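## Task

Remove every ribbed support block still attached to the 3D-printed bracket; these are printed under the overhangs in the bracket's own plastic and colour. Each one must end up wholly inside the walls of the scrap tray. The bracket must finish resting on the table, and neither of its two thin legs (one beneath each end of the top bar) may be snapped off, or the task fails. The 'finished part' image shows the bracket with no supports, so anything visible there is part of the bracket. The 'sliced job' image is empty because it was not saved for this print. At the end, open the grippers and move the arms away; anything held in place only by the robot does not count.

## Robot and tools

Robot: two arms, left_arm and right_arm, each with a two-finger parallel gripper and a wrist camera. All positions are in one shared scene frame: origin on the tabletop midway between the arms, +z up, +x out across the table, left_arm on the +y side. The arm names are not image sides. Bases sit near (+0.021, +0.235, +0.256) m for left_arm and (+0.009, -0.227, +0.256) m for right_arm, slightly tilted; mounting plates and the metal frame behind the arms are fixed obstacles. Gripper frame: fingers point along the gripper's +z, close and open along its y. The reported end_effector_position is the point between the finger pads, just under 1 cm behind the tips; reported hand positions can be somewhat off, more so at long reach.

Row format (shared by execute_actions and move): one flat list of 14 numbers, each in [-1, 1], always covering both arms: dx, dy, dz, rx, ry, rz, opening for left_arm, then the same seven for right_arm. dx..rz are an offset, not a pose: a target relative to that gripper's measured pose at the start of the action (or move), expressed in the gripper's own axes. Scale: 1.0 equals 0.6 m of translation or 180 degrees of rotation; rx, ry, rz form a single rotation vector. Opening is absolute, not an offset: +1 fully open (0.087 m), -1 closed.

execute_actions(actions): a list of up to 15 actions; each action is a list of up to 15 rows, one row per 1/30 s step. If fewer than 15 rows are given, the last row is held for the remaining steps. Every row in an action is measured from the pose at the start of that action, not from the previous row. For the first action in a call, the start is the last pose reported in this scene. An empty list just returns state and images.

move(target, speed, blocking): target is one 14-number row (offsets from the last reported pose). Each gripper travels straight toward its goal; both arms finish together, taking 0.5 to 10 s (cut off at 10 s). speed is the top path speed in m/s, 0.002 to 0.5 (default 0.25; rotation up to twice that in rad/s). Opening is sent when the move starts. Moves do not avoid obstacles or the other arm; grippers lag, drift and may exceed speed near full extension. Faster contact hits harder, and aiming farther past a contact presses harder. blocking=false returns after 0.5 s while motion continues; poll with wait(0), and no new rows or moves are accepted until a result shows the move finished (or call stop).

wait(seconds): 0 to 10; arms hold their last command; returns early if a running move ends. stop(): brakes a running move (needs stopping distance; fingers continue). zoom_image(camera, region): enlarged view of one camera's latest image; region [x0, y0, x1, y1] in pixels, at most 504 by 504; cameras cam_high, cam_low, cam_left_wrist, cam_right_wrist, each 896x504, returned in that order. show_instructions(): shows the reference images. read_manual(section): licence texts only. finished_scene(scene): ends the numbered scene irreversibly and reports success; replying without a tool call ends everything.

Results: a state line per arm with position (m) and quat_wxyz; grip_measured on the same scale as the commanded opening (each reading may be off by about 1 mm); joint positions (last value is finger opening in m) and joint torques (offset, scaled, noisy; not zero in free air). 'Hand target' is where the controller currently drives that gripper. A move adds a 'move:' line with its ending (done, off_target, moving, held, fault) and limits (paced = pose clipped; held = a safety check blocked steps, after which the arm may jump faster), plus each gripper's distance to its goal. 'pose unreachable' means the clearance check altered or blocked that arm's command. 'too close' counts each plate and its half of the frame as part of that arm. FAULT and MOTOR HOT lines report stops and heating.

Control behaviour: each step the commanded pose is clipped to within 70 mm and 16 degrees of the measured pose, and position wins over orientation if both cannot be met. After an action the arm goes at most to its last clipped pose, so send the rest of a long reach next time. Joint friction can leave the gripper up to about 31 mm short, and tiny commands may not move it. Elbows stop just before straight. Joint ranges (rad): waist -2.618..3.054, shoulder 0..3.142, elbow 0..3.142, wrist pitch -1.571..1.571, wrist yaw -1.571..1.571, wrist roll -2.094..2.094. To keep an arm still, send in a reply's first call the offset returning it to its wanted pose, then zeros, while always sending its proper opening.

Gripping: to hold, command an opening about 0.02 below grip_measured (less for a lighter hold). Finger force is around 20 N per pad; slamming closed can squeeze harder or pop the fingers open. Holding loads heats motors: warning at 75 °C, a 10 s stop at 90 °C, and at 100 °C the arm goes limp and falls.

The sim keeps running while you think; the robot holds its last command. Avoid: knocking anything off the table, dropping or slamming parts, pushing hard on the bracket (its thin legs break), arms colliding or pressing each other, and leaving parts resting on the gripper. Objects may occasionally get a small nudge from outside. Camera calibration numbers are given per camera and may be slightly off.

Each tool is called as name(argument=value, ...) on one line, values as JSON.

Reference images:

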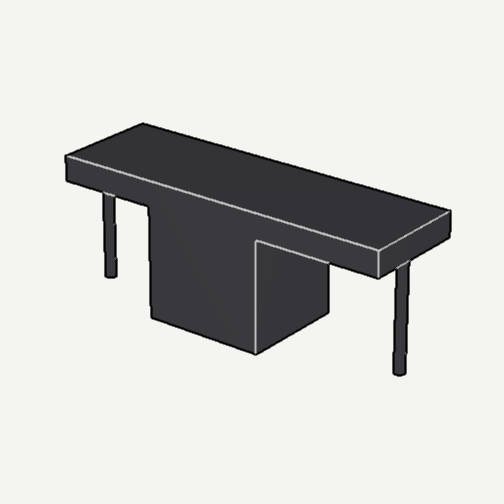

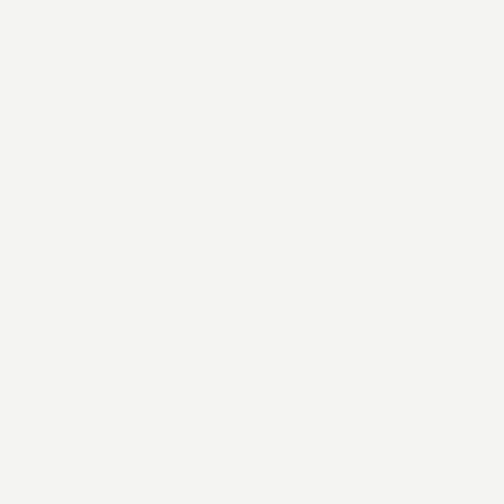

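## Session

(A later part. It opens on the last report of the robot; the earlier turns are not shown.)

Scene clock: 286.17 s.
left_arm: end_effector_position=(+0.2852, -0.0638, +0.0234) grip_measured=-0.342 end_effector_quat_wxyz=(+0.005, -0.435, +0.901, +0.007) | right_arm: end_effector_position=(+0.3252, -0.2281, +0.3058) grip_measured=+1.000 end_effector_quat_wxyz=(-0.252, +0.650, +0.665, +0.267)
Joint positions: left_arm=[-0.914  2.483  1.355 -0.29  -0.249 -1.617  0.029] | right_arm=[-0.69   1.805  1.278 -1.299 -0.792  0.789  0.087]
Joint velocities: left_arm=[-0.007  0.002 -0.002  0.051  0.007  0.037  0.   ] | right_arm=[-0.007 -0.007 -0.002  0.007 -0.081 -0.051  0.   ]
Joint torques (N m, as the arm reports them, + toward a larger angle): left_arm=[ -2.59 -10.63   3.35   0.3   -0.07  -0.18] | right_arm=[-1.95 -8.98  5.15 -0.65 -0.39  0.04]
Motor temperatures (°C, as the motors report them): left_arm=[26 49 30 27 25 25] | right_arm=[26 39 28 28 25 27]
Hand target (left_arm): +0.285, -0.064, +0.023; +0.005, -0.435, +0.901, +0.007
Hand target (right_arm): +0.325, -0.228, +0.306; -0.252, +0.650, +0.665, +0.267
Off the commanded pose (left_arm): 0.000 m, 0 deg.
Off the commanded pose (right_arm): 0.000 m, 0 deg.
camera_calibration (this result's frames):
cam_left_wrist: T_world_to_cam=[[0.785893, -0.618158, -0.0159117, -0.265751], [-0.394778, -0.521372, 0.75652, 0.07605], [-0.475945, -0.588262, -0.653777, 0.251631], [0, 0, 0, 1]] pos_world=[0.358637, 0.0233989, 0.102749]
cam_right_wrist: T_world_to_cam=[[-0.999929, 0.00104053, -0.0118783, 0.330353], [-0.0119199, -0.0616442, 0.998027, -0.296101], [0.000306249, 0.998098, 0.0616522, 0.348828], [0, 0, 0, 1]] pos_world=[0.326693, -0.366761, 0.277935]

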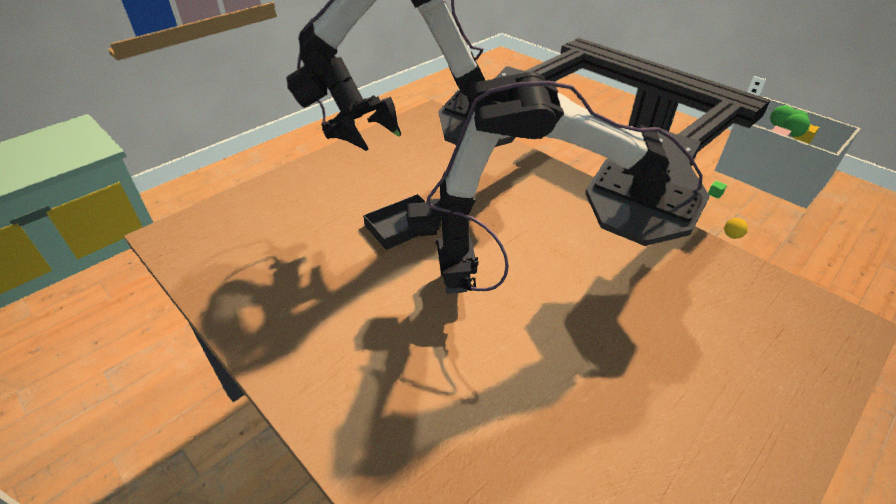

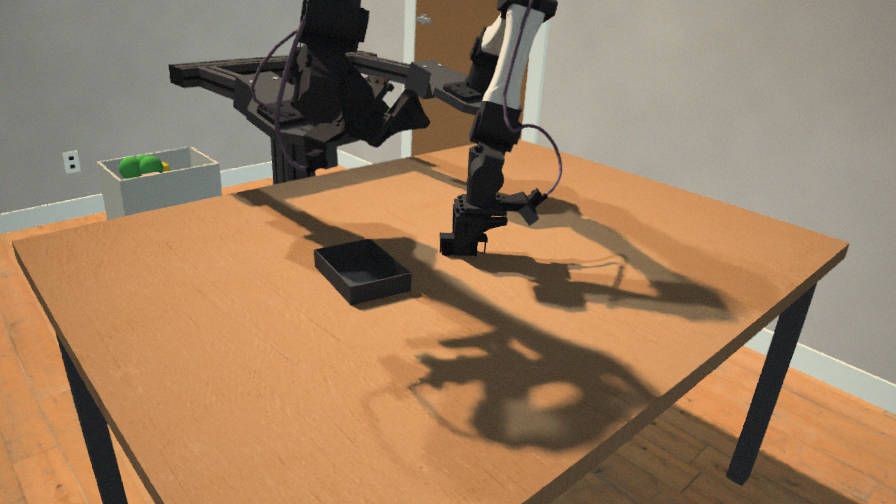

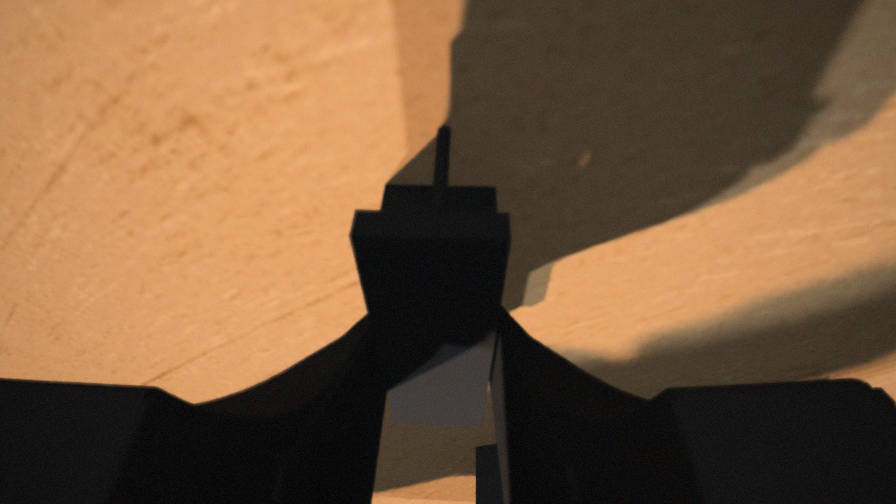

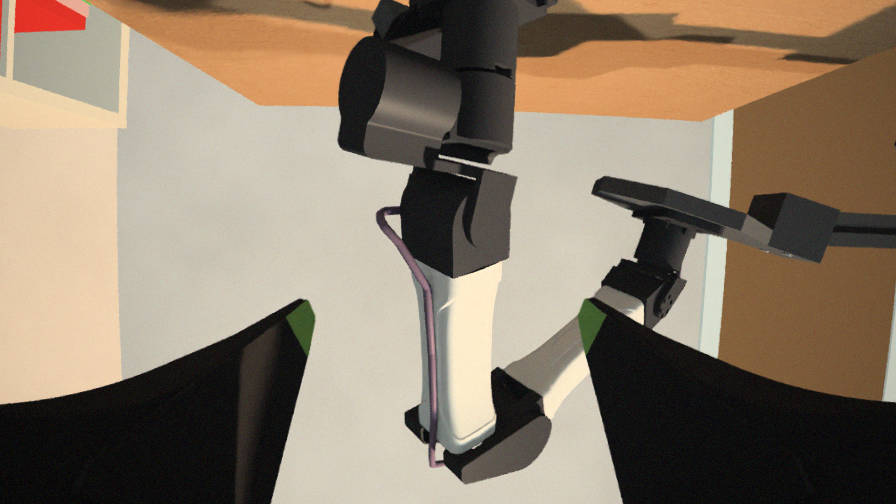

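execute_actions(actions=[[[0,0,0,0,0,0,-0.3,0,0,0,0,0,0,1],[0,0,0,0,0,0,-0.25,0,0,0,0,0,0,1],[0,0,0,0,0,0,-0.2,0,0,0,0,0,0,1],[0,0,0,0,0,0,-0.15,0,0,0,0,0,0,1],[0,0,0,0,0,0,-0.12,0,0,0,0,0,0,1],[-0.002,0,0,0,0,0,-0.12,0,0,0,0,0,0,1],[-0.004,0,0,0,0,0,-0.12,0,0,0,0,0,0,1],[-0.006,0,0,0,0,0,-0.12,0,0,0,0,0,0,1],[-0.008,0,0,0,0,0,-0.12,0,0,0,0,0,0,1],[-0.010,0,0,0,0,0,-0.12,0,0,0,0,0,0,1],[-0.011,0,0,0,0,0,-0.12,0,0,0,0,0,0,1],[-0.012,0,0,0,0,0,-0.12,0,0,0,0,0,0,1],[-0.013,0,0,0,0,0,-0.12,0,0,0,0,0,0,1],[-0.0135,0,0,0,0,0,-0.12,0,0,0,0,0,0,1],[-0.0135,0,0,0,0,0,-0.12,0,0,0,0,0,0,1]]])

wait(seconds=0.5)

Scene clock: 294.77 s.
left_arm: end_effector_position=(+0.2857, -0.0626, +0.0232) grip_measured=-0.120 end_effector_quat_wxyz=(+0.005, -0.432, +0.902, +0.008) | right_arm: end_effector_position=(+0.3252, -0.2281, +0.3058) grip_measured=+1.000 end_effector_quat_wxyz=(-0.252, +0.650, +0.665, +0.267)
Joint positions: left_arm=[-0.911  2.483  1.355 -0.29  -0.249 -1.608  0.038] | right_arm=[-0.69   1.805  1.278 -1.299 -0.792  0.789  0.087]
Joint velocities: left_arm=[ 0.056 -0.002 -0.012 -0.095  0.051  0.11  -0.   ] | right_arm=[-0.007 -0.002 -0.002 -0.051  0.007  0.007  0.   ]
Joint torques (N m, as the arm reports them, + toward a larger angle): left_arm=[ -1.3  -11.24   2.91   0.34  -0.03  -0.12] | right_arm=[-1.91 -9.    5.12 -0.62 -0.37  0.04]
Motor temperatures (°C, as the motors report them): left_arm=[26 49 30 27 25 25] | right_arm=[26 39 29 28 25 27]
Hand target (left_arm): +0.290, -0.057, +0.023; +0.005, -0.435, +0.901, +0.007
Hand target (right_arm): +0.325, -0.228, +0.306; -0.252, +0.650, +0.665, +0.267
Off the commanded pose (left_arm): 0.007 m, 0 deg.
Off the commanded pose (right_arm): 0.000 m, 0 deg.
camera_calibration (this result's frames):
cam_left_wrist: T_world_to_cam=[[0.781786, -0.623322, -0.0167377, -0.264542], [-0.397933, -0.519404, 0.75622, 0.0781449], [-0.480062, -0.584541, -0.654104, 0.253814], [0, 0, 0, 1]] pos_world=[0.359758, 0.0240589, 0.102498]
cam_right_wrist: T_world_to_cam=[[-0.999929, 0.00104053, -0.0118783, 0.330353], [-0.0119199, -0.0616442, 0.998027, -0.296101], [0.000306249, 0.998098, 0.0616522, 0.348828], [0, 0, 0, 1]] pos_world=[0.326693, -0.366761, 0.277935]

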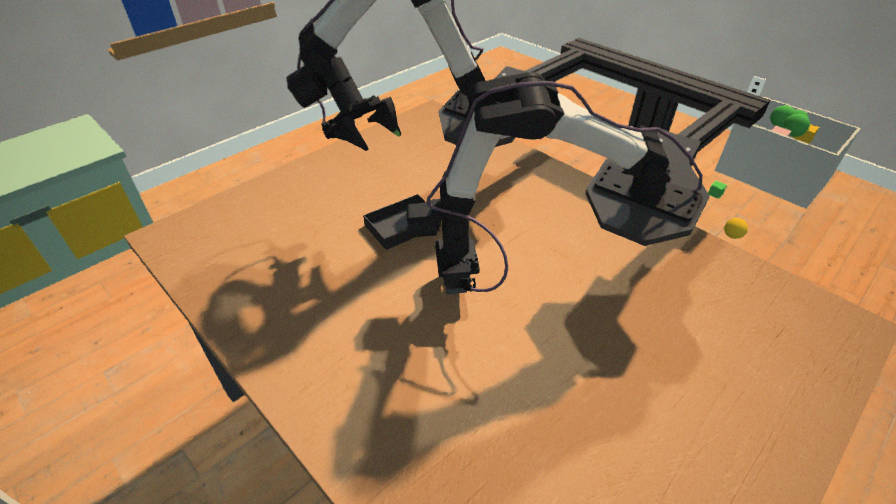

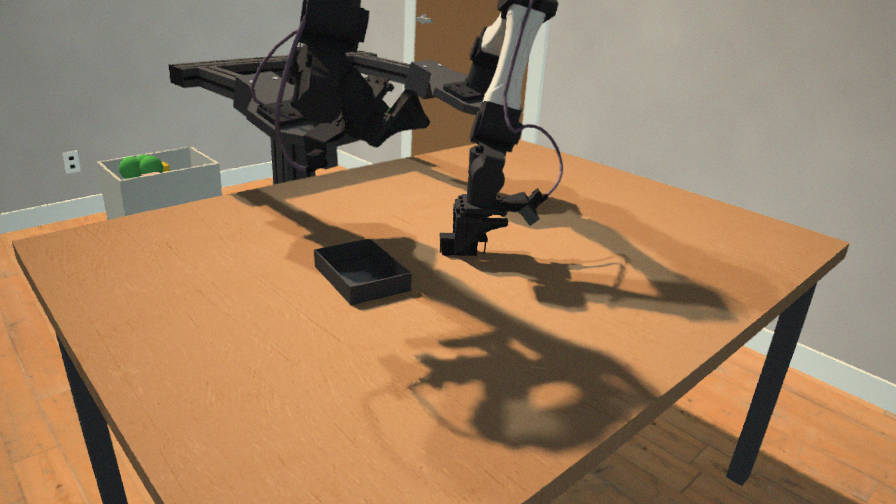

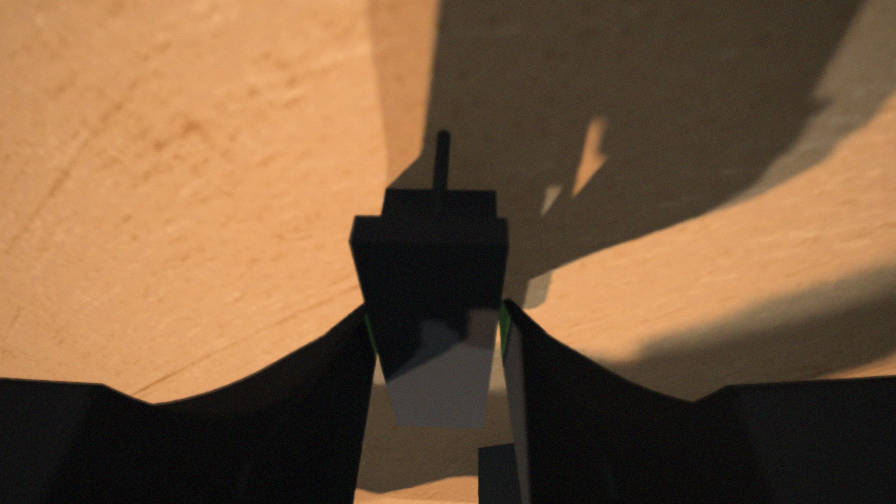

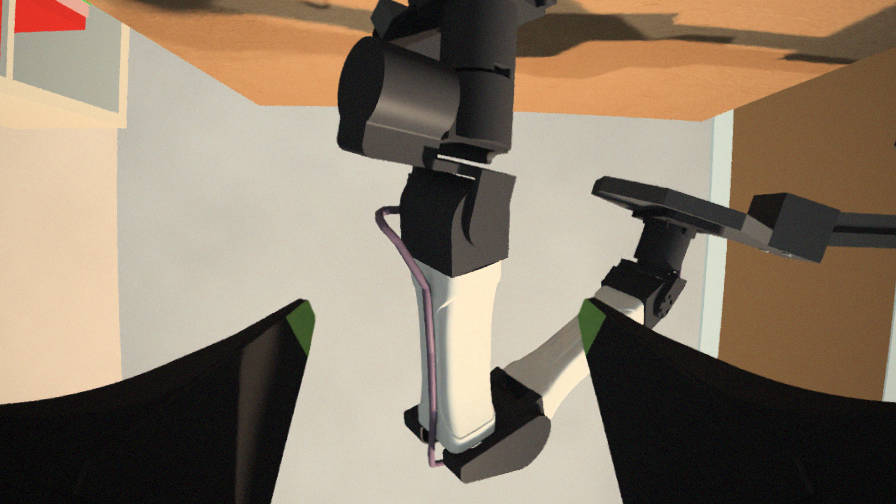

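Scene clock: 295.27 s.
left_arm: end_effector_position=(+0.2868, -0.0610, +0.0227) grip_measured=-0.120 end_effector_quat_wxyz=(+0.005, -0.432, +0.902, +0.008) | right_arm: end_effector_position=(+0.3252, -0.2281, +0.3058) grip_measured=+1.000 end_effector_quat_wxyz=(-0.252, +0.650, +0.665, +0.267)
Joint positions: left_arm=[-0.906  2.483  1.355 -0.29  -0.249 -1.604  0.038] | right_arm=[-0.69   1.805  1.278 -1.299 -0.792  0.789  0.087]
Joint velocities: left_arm=[ 0.002 -0.002 -0.007  0.037 -0.007 -0.007 -0.001] | right_arm=[-0.022 -0.002 -0.002 -0.007 -0.007 -0.022  0.   ]
Joint torques (N m, as the arm reports them, + toward a larger angle): left_arm=[ -1.41 -11.12   2.8    0.32  -0.05  -0.12] | right_arm=[-1.98 -9.05  5.19 -0.61 -0.37  0.03]
Motor temperatures (°C, as the motors report them): left_arm=[26 49 30 27 25 25] | right_arm=[26 39 29 28 25 27]
Hand target (left_arm): +0.290, -0.057, +0.023; +0.005, -0.435, +0.901, +0.007
Hand target (right_arm): +0.325, -0.228, +0.306; -0.252, +0.650, +0.665, +0.267
Off the commanded pose (left_arm): 0.005 m, 0 deg.
Off the commanded pose (right_arm): 0.000 m, 0 deg.
wait: 0.50 s; at rest by 0.20 s
camera_calibration (this result's frames):
cam_left_wrist: T_world_to_cam=[[0.781904, -0.623145, -0.0178205, -0.264431], [-0.397541, -0.520434, 0.755718, 0.07957], [-0.480196, -0.583814, -0.654655, 0.255058], [0, 0, 0, 1]] pos_world=[0.36087, 0.0255386, 0.10213]
cam_right_wrist: T_world_to_cam=[[-0.999929, 0.00104053, -0.0118783, 0.330353], [-0.0119199, -0.0616442, 0.998027, -0.296101], [0.000306249, 0.998098, 0.0616522, 0.348828], [0, 0, 0, 1]] pos_world=[0.326693, -0.366761, 0.277935]

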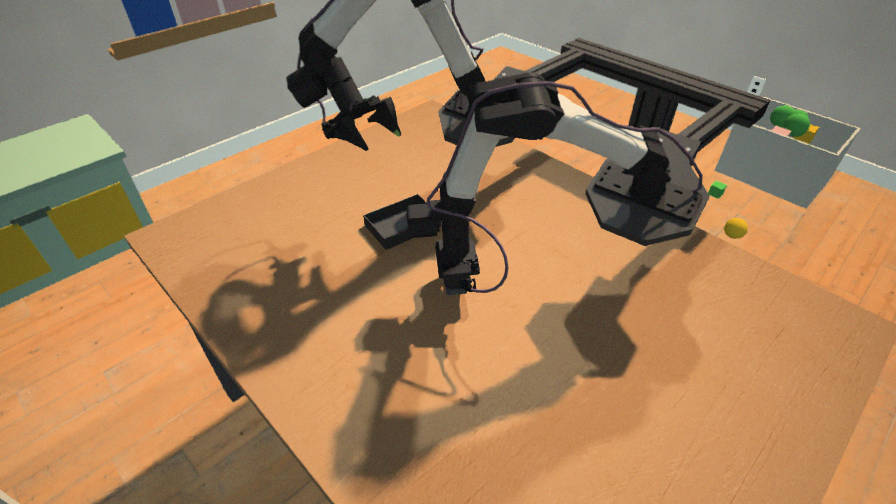

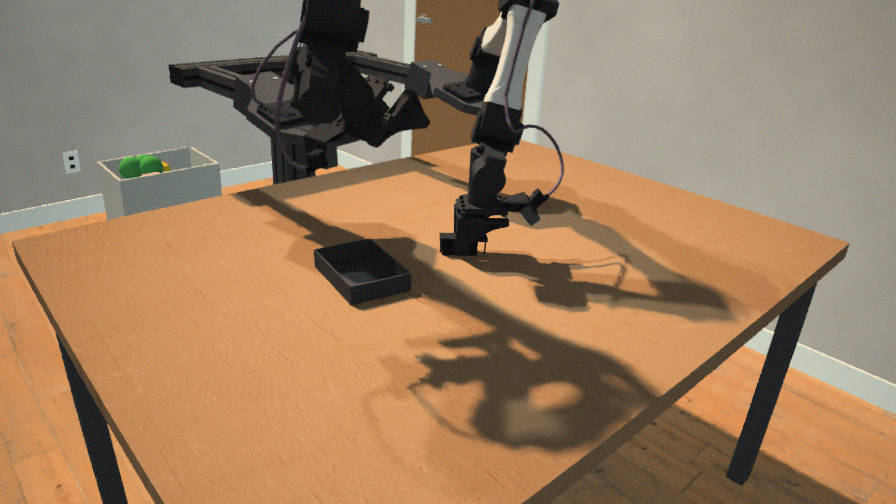

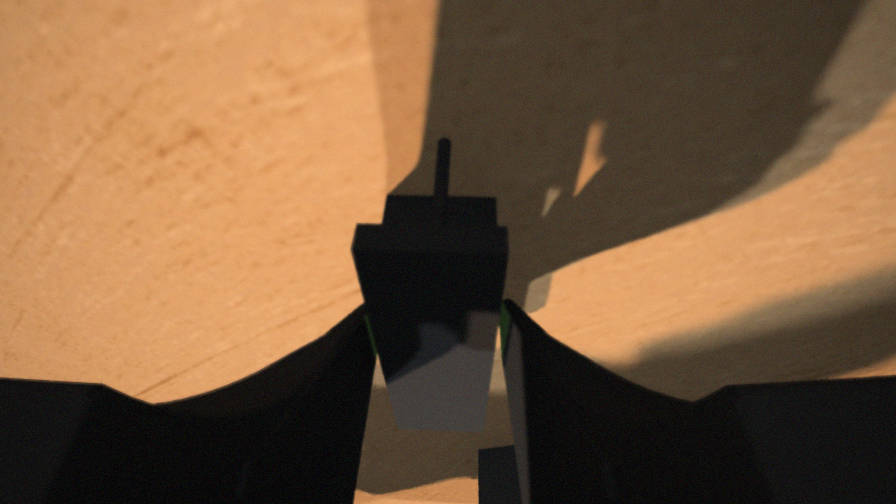

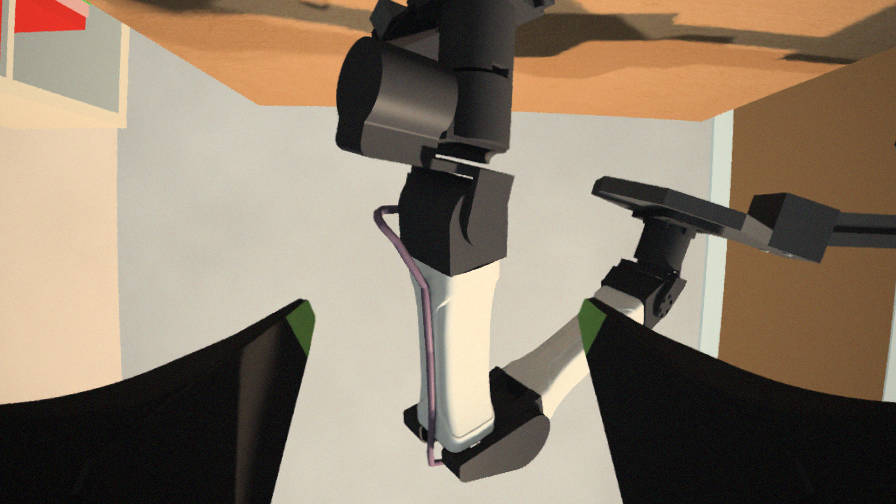

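execute_actions(actions=[[[0,0,0,0,0,0,-0.15,0,0,0,0,0,0,1],[0,0,0,0,0,0,-0.18,0,0,0,0,0,0,1],[0,0,0,0,0,0,-0.21,0,0,0,0,0,0,1],[0,0,0,0,0,0,-0.24,0,0,0,0,0,0,1],[0,0,0,0,0,0,-0.26,0,0,0,0,0,0,1],[0,0,0,0,0,0,-0.28,0,0,0,0,0,0,1],[0,0,0,0,0,0,-0.295,0,0,0,0,0,0,1],[0,0,0,0,0,0,-0.31,0,0,0,0,0,0,1],[0,0,0,0,0,0,-0.32,0,0,0,0,0,0,1],[0,0,0,0,0,0,-0.33,0,0,0,0,0,0,1],[0,0,0,0,0,0,-0.34,0,0,0,0,0,0,1],[0,0,0,0,0,0,-0.35,0,0,0,0,0,0,1],[0,0,0,0,0,0,-0.36,0,0,0,0,0,0,1],[0,0,0,0,0,0,-0.37,0,0,0,0,0,0,1],[0,0,0,0,0,0,-0.375,0,0,0,0,0,0,1]]])

move(target=[0, 0, -0.12, 0, 0, 0, -0.375, 0, 0, 0, 0, 0, 0, 1], speed=0.08)

Scene clock: 303.10 s.
left_arm: end_effector_position=(+0.2868, -0.0610, +0.0227) grip_measured=-0.342 end_effector_quat_wxyz=(+0.005, -0.432, +0.902, +0.008) | right_arm: end_effector_position=(+0.3252, -0.2281, +0.3058) grip_measured=+1.000 end_effector_quat_wxyz=(-0.252, +0.650, +0.665, +0.267)
Joint positions: left_arm=[-0.906  2.483  1.355 -0.29  -0.249 -1.603  0.029] | right_arm=[-0.69   1.805  1.278 -1.299 -0.792  0.789  0.087]
Joint velocities: left_arm=[-0.002 -0.007 -0.017 -0.022  0.007 -0.037  0.   ] | right_arm=[ 0.002  0.012 -0.012 -0.022  0.037 -0.037  0.   ]
Joint torques (N m, as the arm reports them, + toward a larger angle): left_arm=[ -2.61 -10.51   3.35   0.27  -0.04  -0.16] | right_arm=[-1.85 -9.08  5.1  -0.64 -0.38  0.05]
Motor temperatures (°C, as the motors report them): left_arm=[26 50 30 27 25 25] | right_arm=[26 39 29 28 25 27]
Hand target (left_arm): +0.287, -0.061, +0.023; +0.005, -0.432, +0.902, +0.008
Hand target (right_arm): +0.325, -0.228, +0.306; -0.252, +0.650, +0.665, +0.267
Off the commanded pose (left_arm): 0.000 m, 0 deg.
Off the commanded pose (right_arm): 0.000 m, 0 deg.
camera_calibration (this result's frames):
cam_left_wrist: T_world_to_cam=[[0.781666, -0.623443, -0.017827, -0.264365], [-0.397733, -0.520283, 0.755721, 0.0796346], [-0.480424, -0.58363, -0.654652, 0.255134], [0, 0, 0, 1]] pos_world=[0.360891, 0.0255203, 0.10213]
cam_right_wrist: T_world_to_cam=[[-0.999929, 0.00104053, -0.0118783, 0.330353], [-0.0119199, -0.0616442, 0.998027, -0.296101], [0.000306249, 0.998098, 0.0616522, 0.348828], [0, 0, 0, 1]] pos_world=[0.326693, -0.366761, 0.277935]

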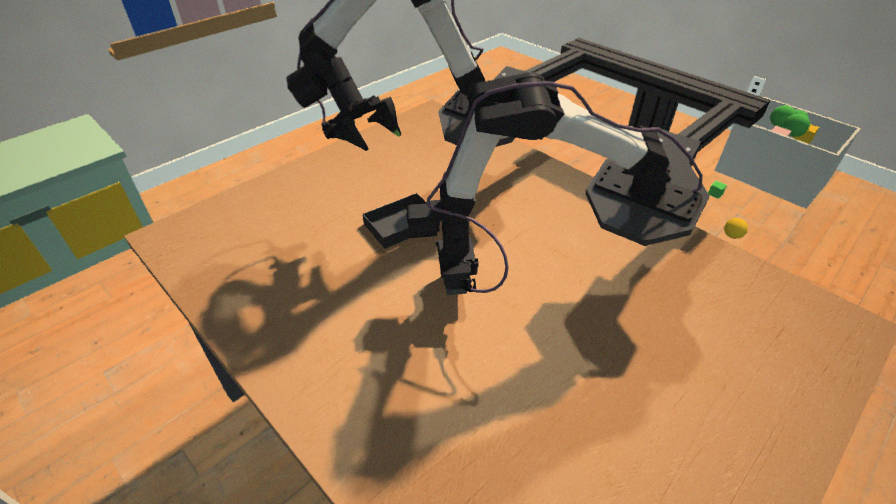

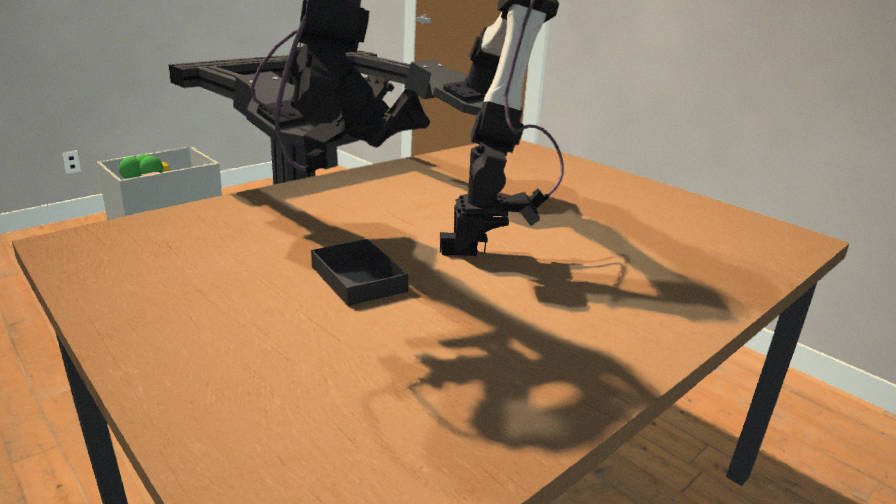

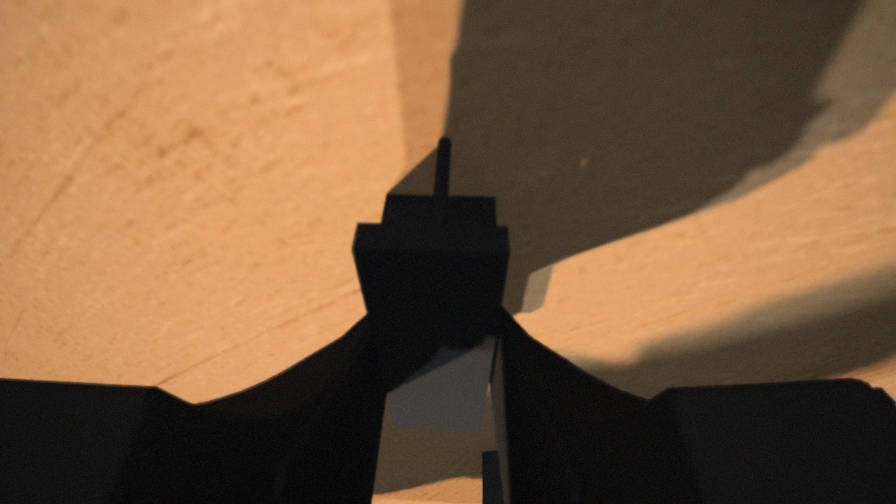

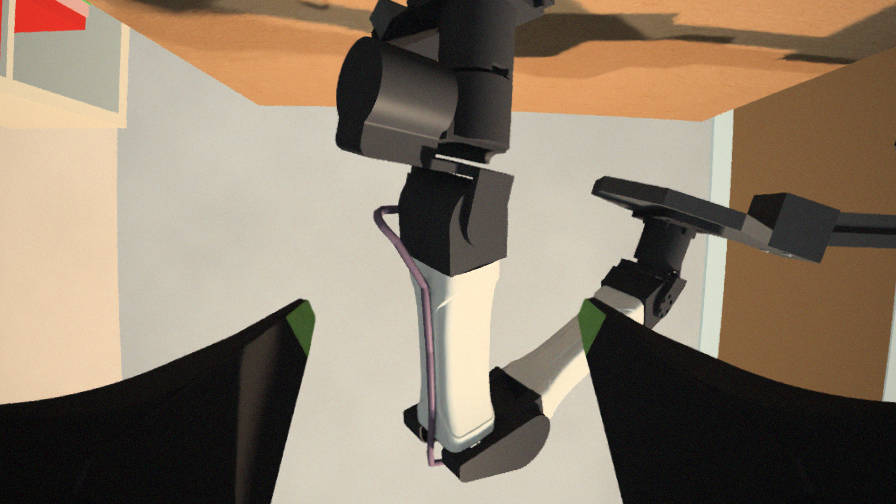

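Scene clock: 304.47 s.
left_arm: end_effector_position=(+0.2995, -0.0702, +0.0952) grip_measured=-0.342 end_effector_quat_wxyz=(+0.009, -0.436, +0.900, -0.008) | right_arm: end_effector_position=(+0.3252, -0.2281, +0.3058) grip_measured=+1.000 end_effector_quat_wxyz=(-0.252, +0.650, +0.665, +0.267)
Joint positions: left_arm=[-0.942  2.28   1.336 -0.449 -0.249 -1.643  0.029] | right_arm=[-0.69   1.805  1.278 -1.299 -0.792  0.789  0.087]
Joint velocities: left_arm=[-0.002  0.012 -0.012  0.007  0.022 -0.066  0.   ] | right_arm=[-0.012 -0.002 -0.007 -0.007 -0.051 -0.037  0.   ]
Joint torques (N m, as the arm reports them, + toward a larger angle): left_arm=[ -3.55 -11.13   2.24   0.2   -0.1   -0.22] | right_arm=[-1.86 -9.04  5.05 -0.6  -0.38  0.03]
Motor temperatures (°C, as the motors report them): left_arm=[26 50 30 27 25 25] | right_arm=[26 39 29 28 25 27]
Hand target (left_arm): +0.287, -0.063, +0.095; +0.005, -0.431, +0.902, +0.008
Hand target (right_arm): +0.325, -0.228, +0.306; -0.252, +0.650, +0.665, +0.267
Off the commanded pose (left_arm): 0.015 m, 2 deg.
Off the commanded pose (right_arm): 0.000 m, 0 deg.
move: off_target (left_arm)
camera_calibration (this result's frames):
cam_left_wrist: T_world_to_cam=[[0.788295, -0.615123, 0.0146675, -0.283194], [-0.407941, -0.504644, 0.760867, 0.0287866], [-0.460625, -0.605771, -0.648742, 0.295357], [0, 0, 0, 1]] pos_world=[0.371032, 0.0192467, 0.173862]
cam_right_wrist: T_world_to_cam=[[-0.999929, 0.00104053, -0.0118783, 0.330353], [-0.0119199, -0.0616442, 0.998027, -0.296101], [0.000306249, 0.998098, 0.0616522, 0.348828], [0, 0, 0, 1]] pos_world=[0.326693, -0.366761, 0.277935]

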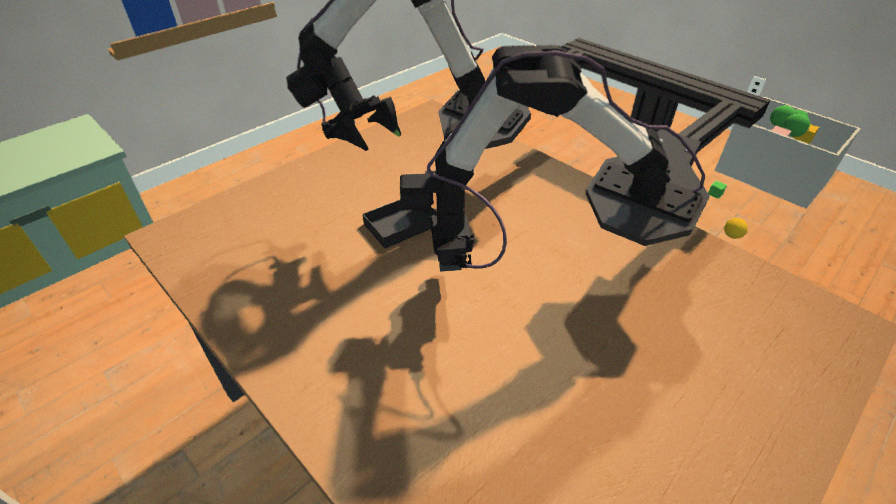

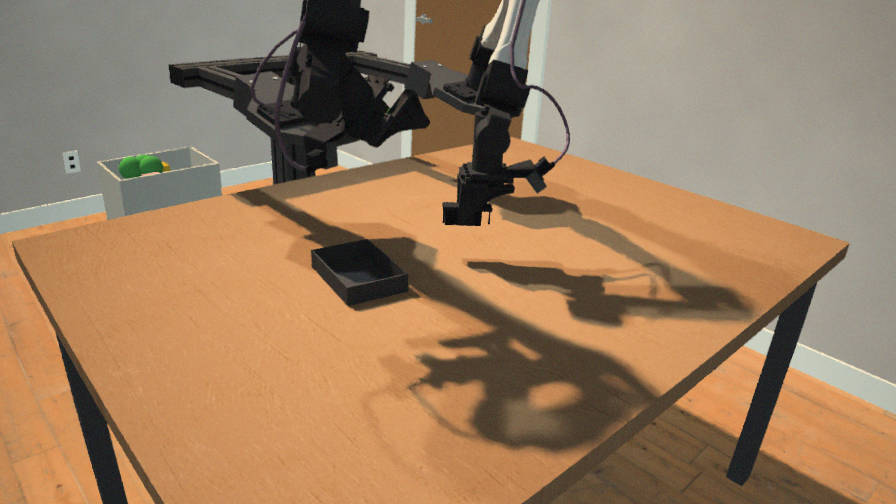

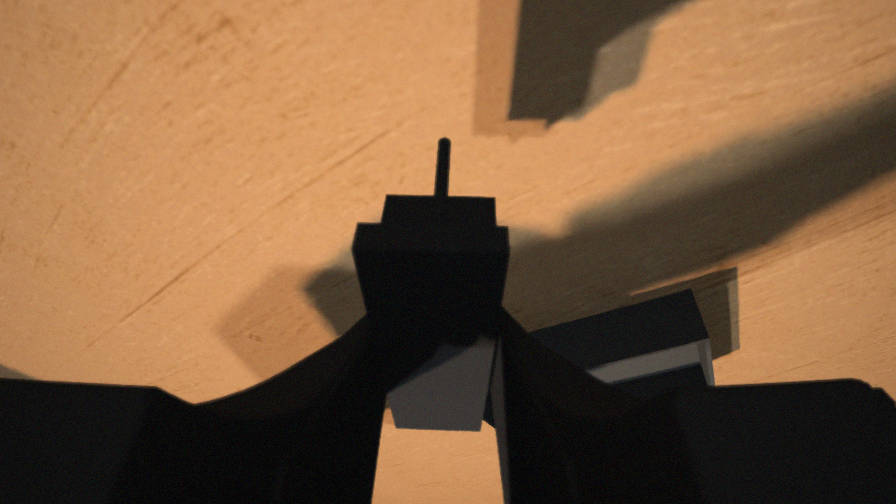

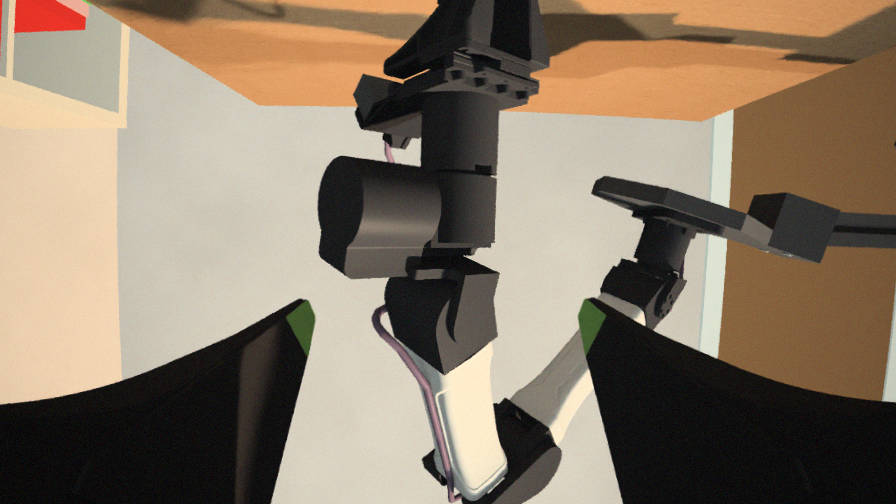

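move(target=[-0.1407, 0.0628, -0.1582, 0.0761, 0.2408, -0.2047, -0.375, 0, 0, 0, 0, 0, 0, 1], speed=0.15)

Scene clock: 317.00 s.
left_arm: end_effector_position=(+0.3251, +0.0197, +0.1867) grip_measured=-0.342 end_effector_quat_wxyz=(-0.266, -0.651, +0.662, -0.259) | right_arm: end_effector_position=(+0.3252, -0.2281, +0.3058) grip_measured=+1.000 end_effector_quat_wxyz=(-0.252, +0.650, +0.665, +0.267)
Joint positions: left_arm=[-0.413  1.881  0.785 -0.055  0.617 -1.816  0.029] | right_arm=[-0.69   1.805  1.278 -1.299 -0.792  0.789  0.087]
Joint velocities: left_arm=[-0.002 -0.002 -0.007 -0.007  0.007  0.022 -0.   ] | right_arm=[ 0.002 -0.017 -0.002 -0.022 -0.022 -0.037  0.   ]
Joint torques (N m, as the arm reports them, + toward a larger angle): left_arm=[ 0.36 -8.96  1.35  0.75  0.51 -0.26] | right_arm=[-1.93 -9.04  5.11 -0.62 -0.36  0.04]
Motor temperatures (°C, as the motors report them): left_arm=[26 51 29 27 25 25] | right_arm=[26 39 29 28 25 27]
Hand target (left_arm): +0.323, +0.023, +0.190; +0.268, +0.654, -0.655, +0.265
Hand target (right_arm): +0.325, -0.228, +0.306; -0.252, +0.650, +0.665, +0.267
Off the commanded pose (left_arm): 0.006 m, 2 deg.
Off the commanded pose (right_arm): 0.000 m, 0 deg.
move: done
camera_calibration (this result's frames):
cam_left_wrist: T_world_to_cam=[[0.99973, -0.0191726, -0.0131126, -0.324764], [0.0143215, 0.0643377, 0.997825, -0.177696], [-0.0182872, -0.997744, 0.0645949, 0.151712], [0, 0, 0, 1]] pos_world=[0.329996, 0.156576, 0.163251]
cam_right_wrist: T_world_to_cam=[[-0.999929, 0.00104053, -0.0118783, 0.330353], [-0.0119199, -0.0616442, 0.998027, -0.296101], [0.000306249, 0.998098, 0.0616522, 0.348828], [0, 0, 0, 1]] pos_world=[0.326693, -0.366761, 0.277935]

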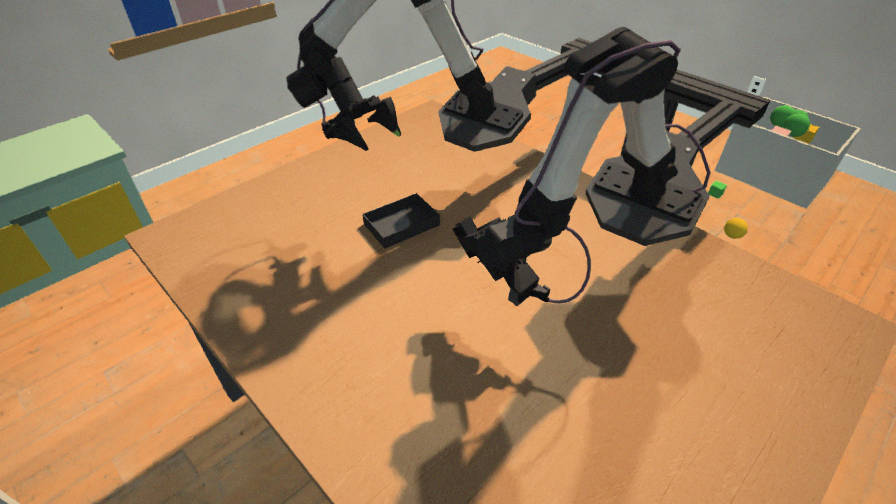

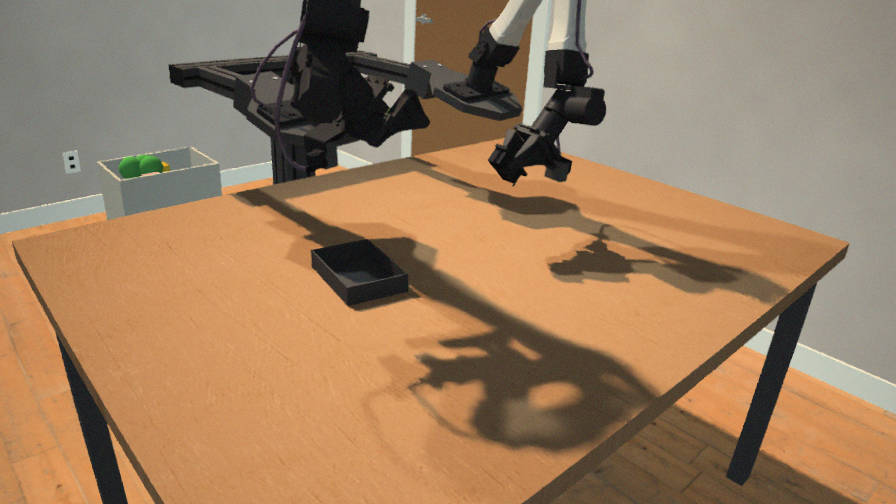

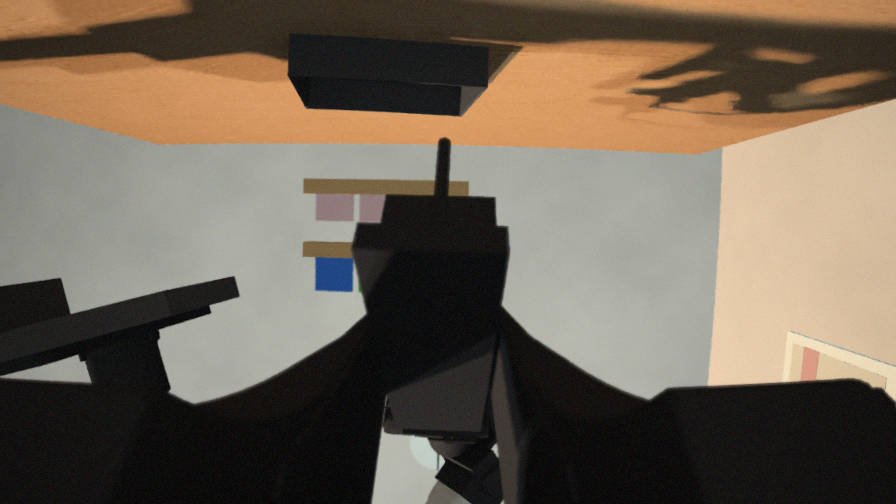

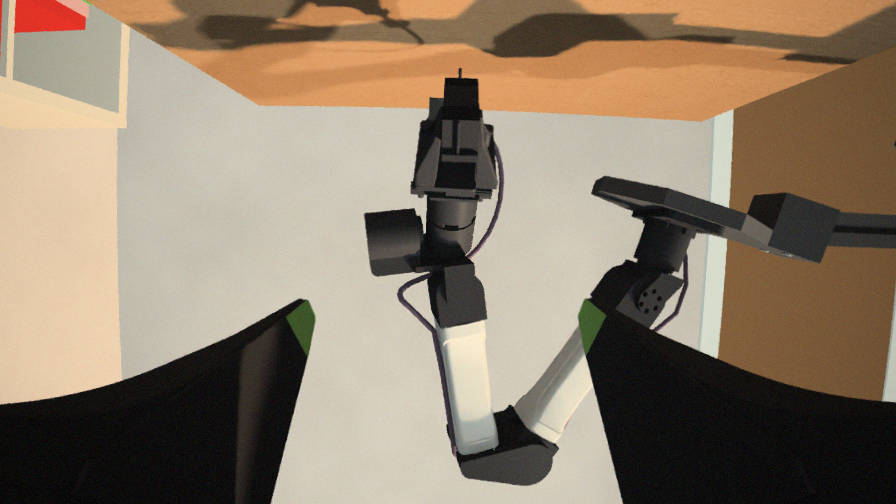

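move(target=[0, 0, 0, 0, 0, 0, -0.375, 0.1458, -0.0013, 0.2830, 0.0003, 0.0184, 0.0137, 0.3], speed=0.2)

Scene clock: 335.47 s.
left_arm: end_effector_position=(+0.3254, +0.0195, +0.1870) grip_measured=-0.342 end_effector_quat_wxyz=(-0.267, -0.651, +0.661, -0.260) | right_arm: end_effector_position=(+0.3320, -0.0510, +0.2436) grip_measured=+0.300 end_effector_quat_wxyz=(-0.274, +0.655, +0.643, +0.287)
Joint positions: left_arm=[-0.413  1.881  0.785 -0.053  0.619 -1.818  0.029] | right_arm=[-0.093  1.683  0.838 -0.345 -0.82   1.69   0.057]
Joint velocities: left_arm=[-0.007 -0.002  0.012  0.007 -0.007 -0.051 -0.001] | right_arm=[-0.002 -0.002  0.012 -0.022 -0.022 -0.051 -0.001]
Joint torques (N m, as the arm reports them, + toward a larger angle): left_arm=[-0.79 -7.73  3.52  0.6   0.36 -0.17] | right_arm=[ 0.47 -9.04  2.3   0.5  -0.43  0.09]
Motor temperatures (°C, as the motors report them): left_arm=[26 49 29 27 25 25] | right_arm=[26 40 29 28 25 27]
Hand target (left_arm): +0.325, +0.020, +0.187; +0.266, +0.651, -0.662, +0.259
Hand target (right_arm): +0.324, -0.049, +0.241; -0.276, +0.657, +0.643, +0.280
Off the commanded pose (left_arm): 0.000 m, 0 deg.
Off the commanded pose (right_arm): 0.008 m, 1 deg.
move: done
camera_calibration (this result's frames):
cam_left_wrist: T_world_to_cam=[[0.99975, -0.0184245, -0.012686, -0.32513], [0.0138789, 0.0661315, 0.997714, -0.177844], [-0.0175434, -0.997641, 0.0663707, 0.150924], [0, 0, 0, 1]] pos_world=[0.330164, 0.156338, 0.163296]
cam_right_wrist: T_world_to_cam=[[-0.999443, 0.0327731, 0.00628995, 0.333218], [0.00216552, -0.124394, 0.992231, -0.229412], [0.0333009, 0.991692, 0.124253, 0.149402], [0, 0, 0, 1]] pos_world=[0.328554, -0.187619, 0.20697]

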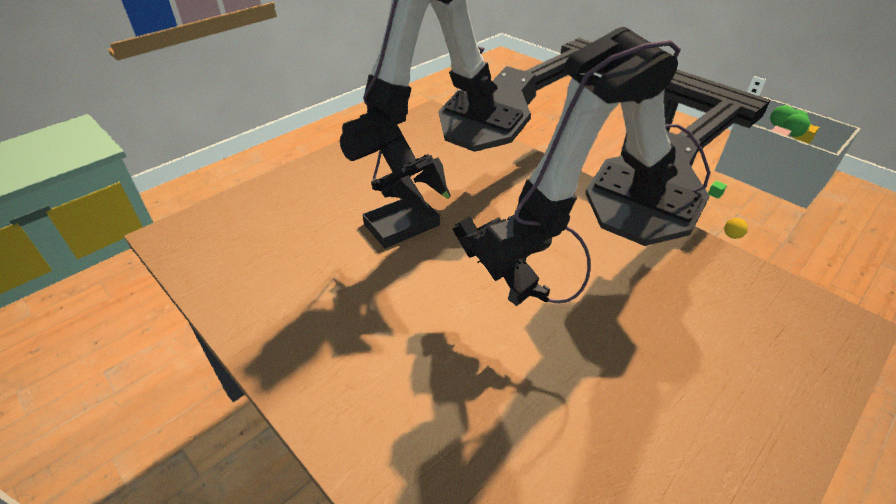

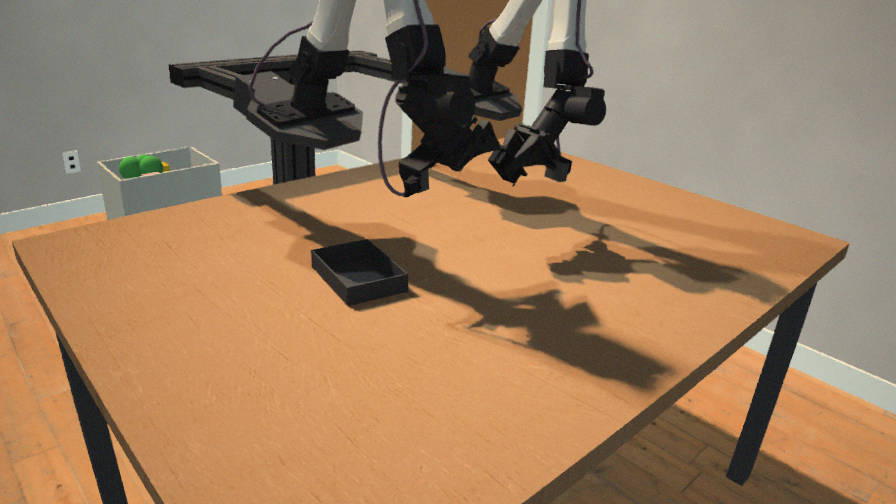

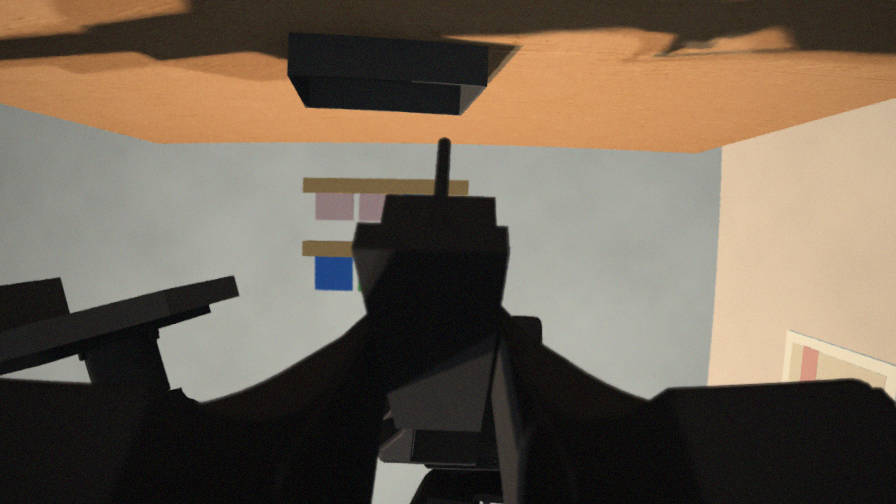

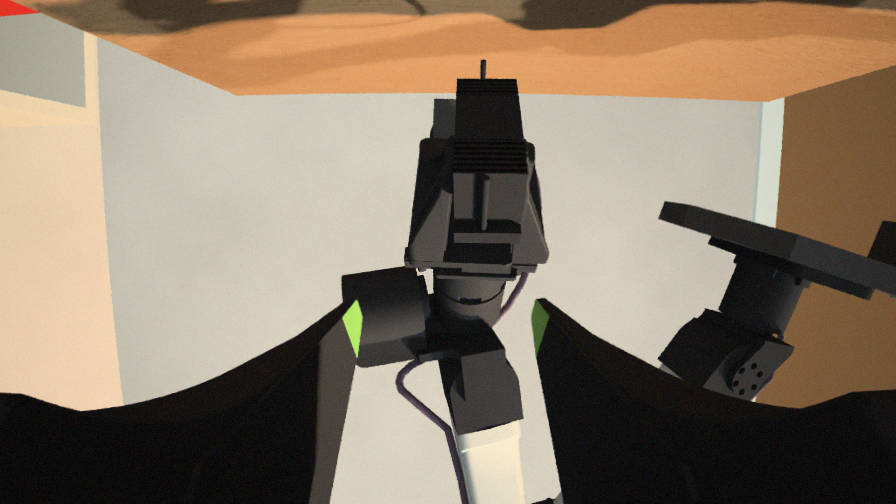

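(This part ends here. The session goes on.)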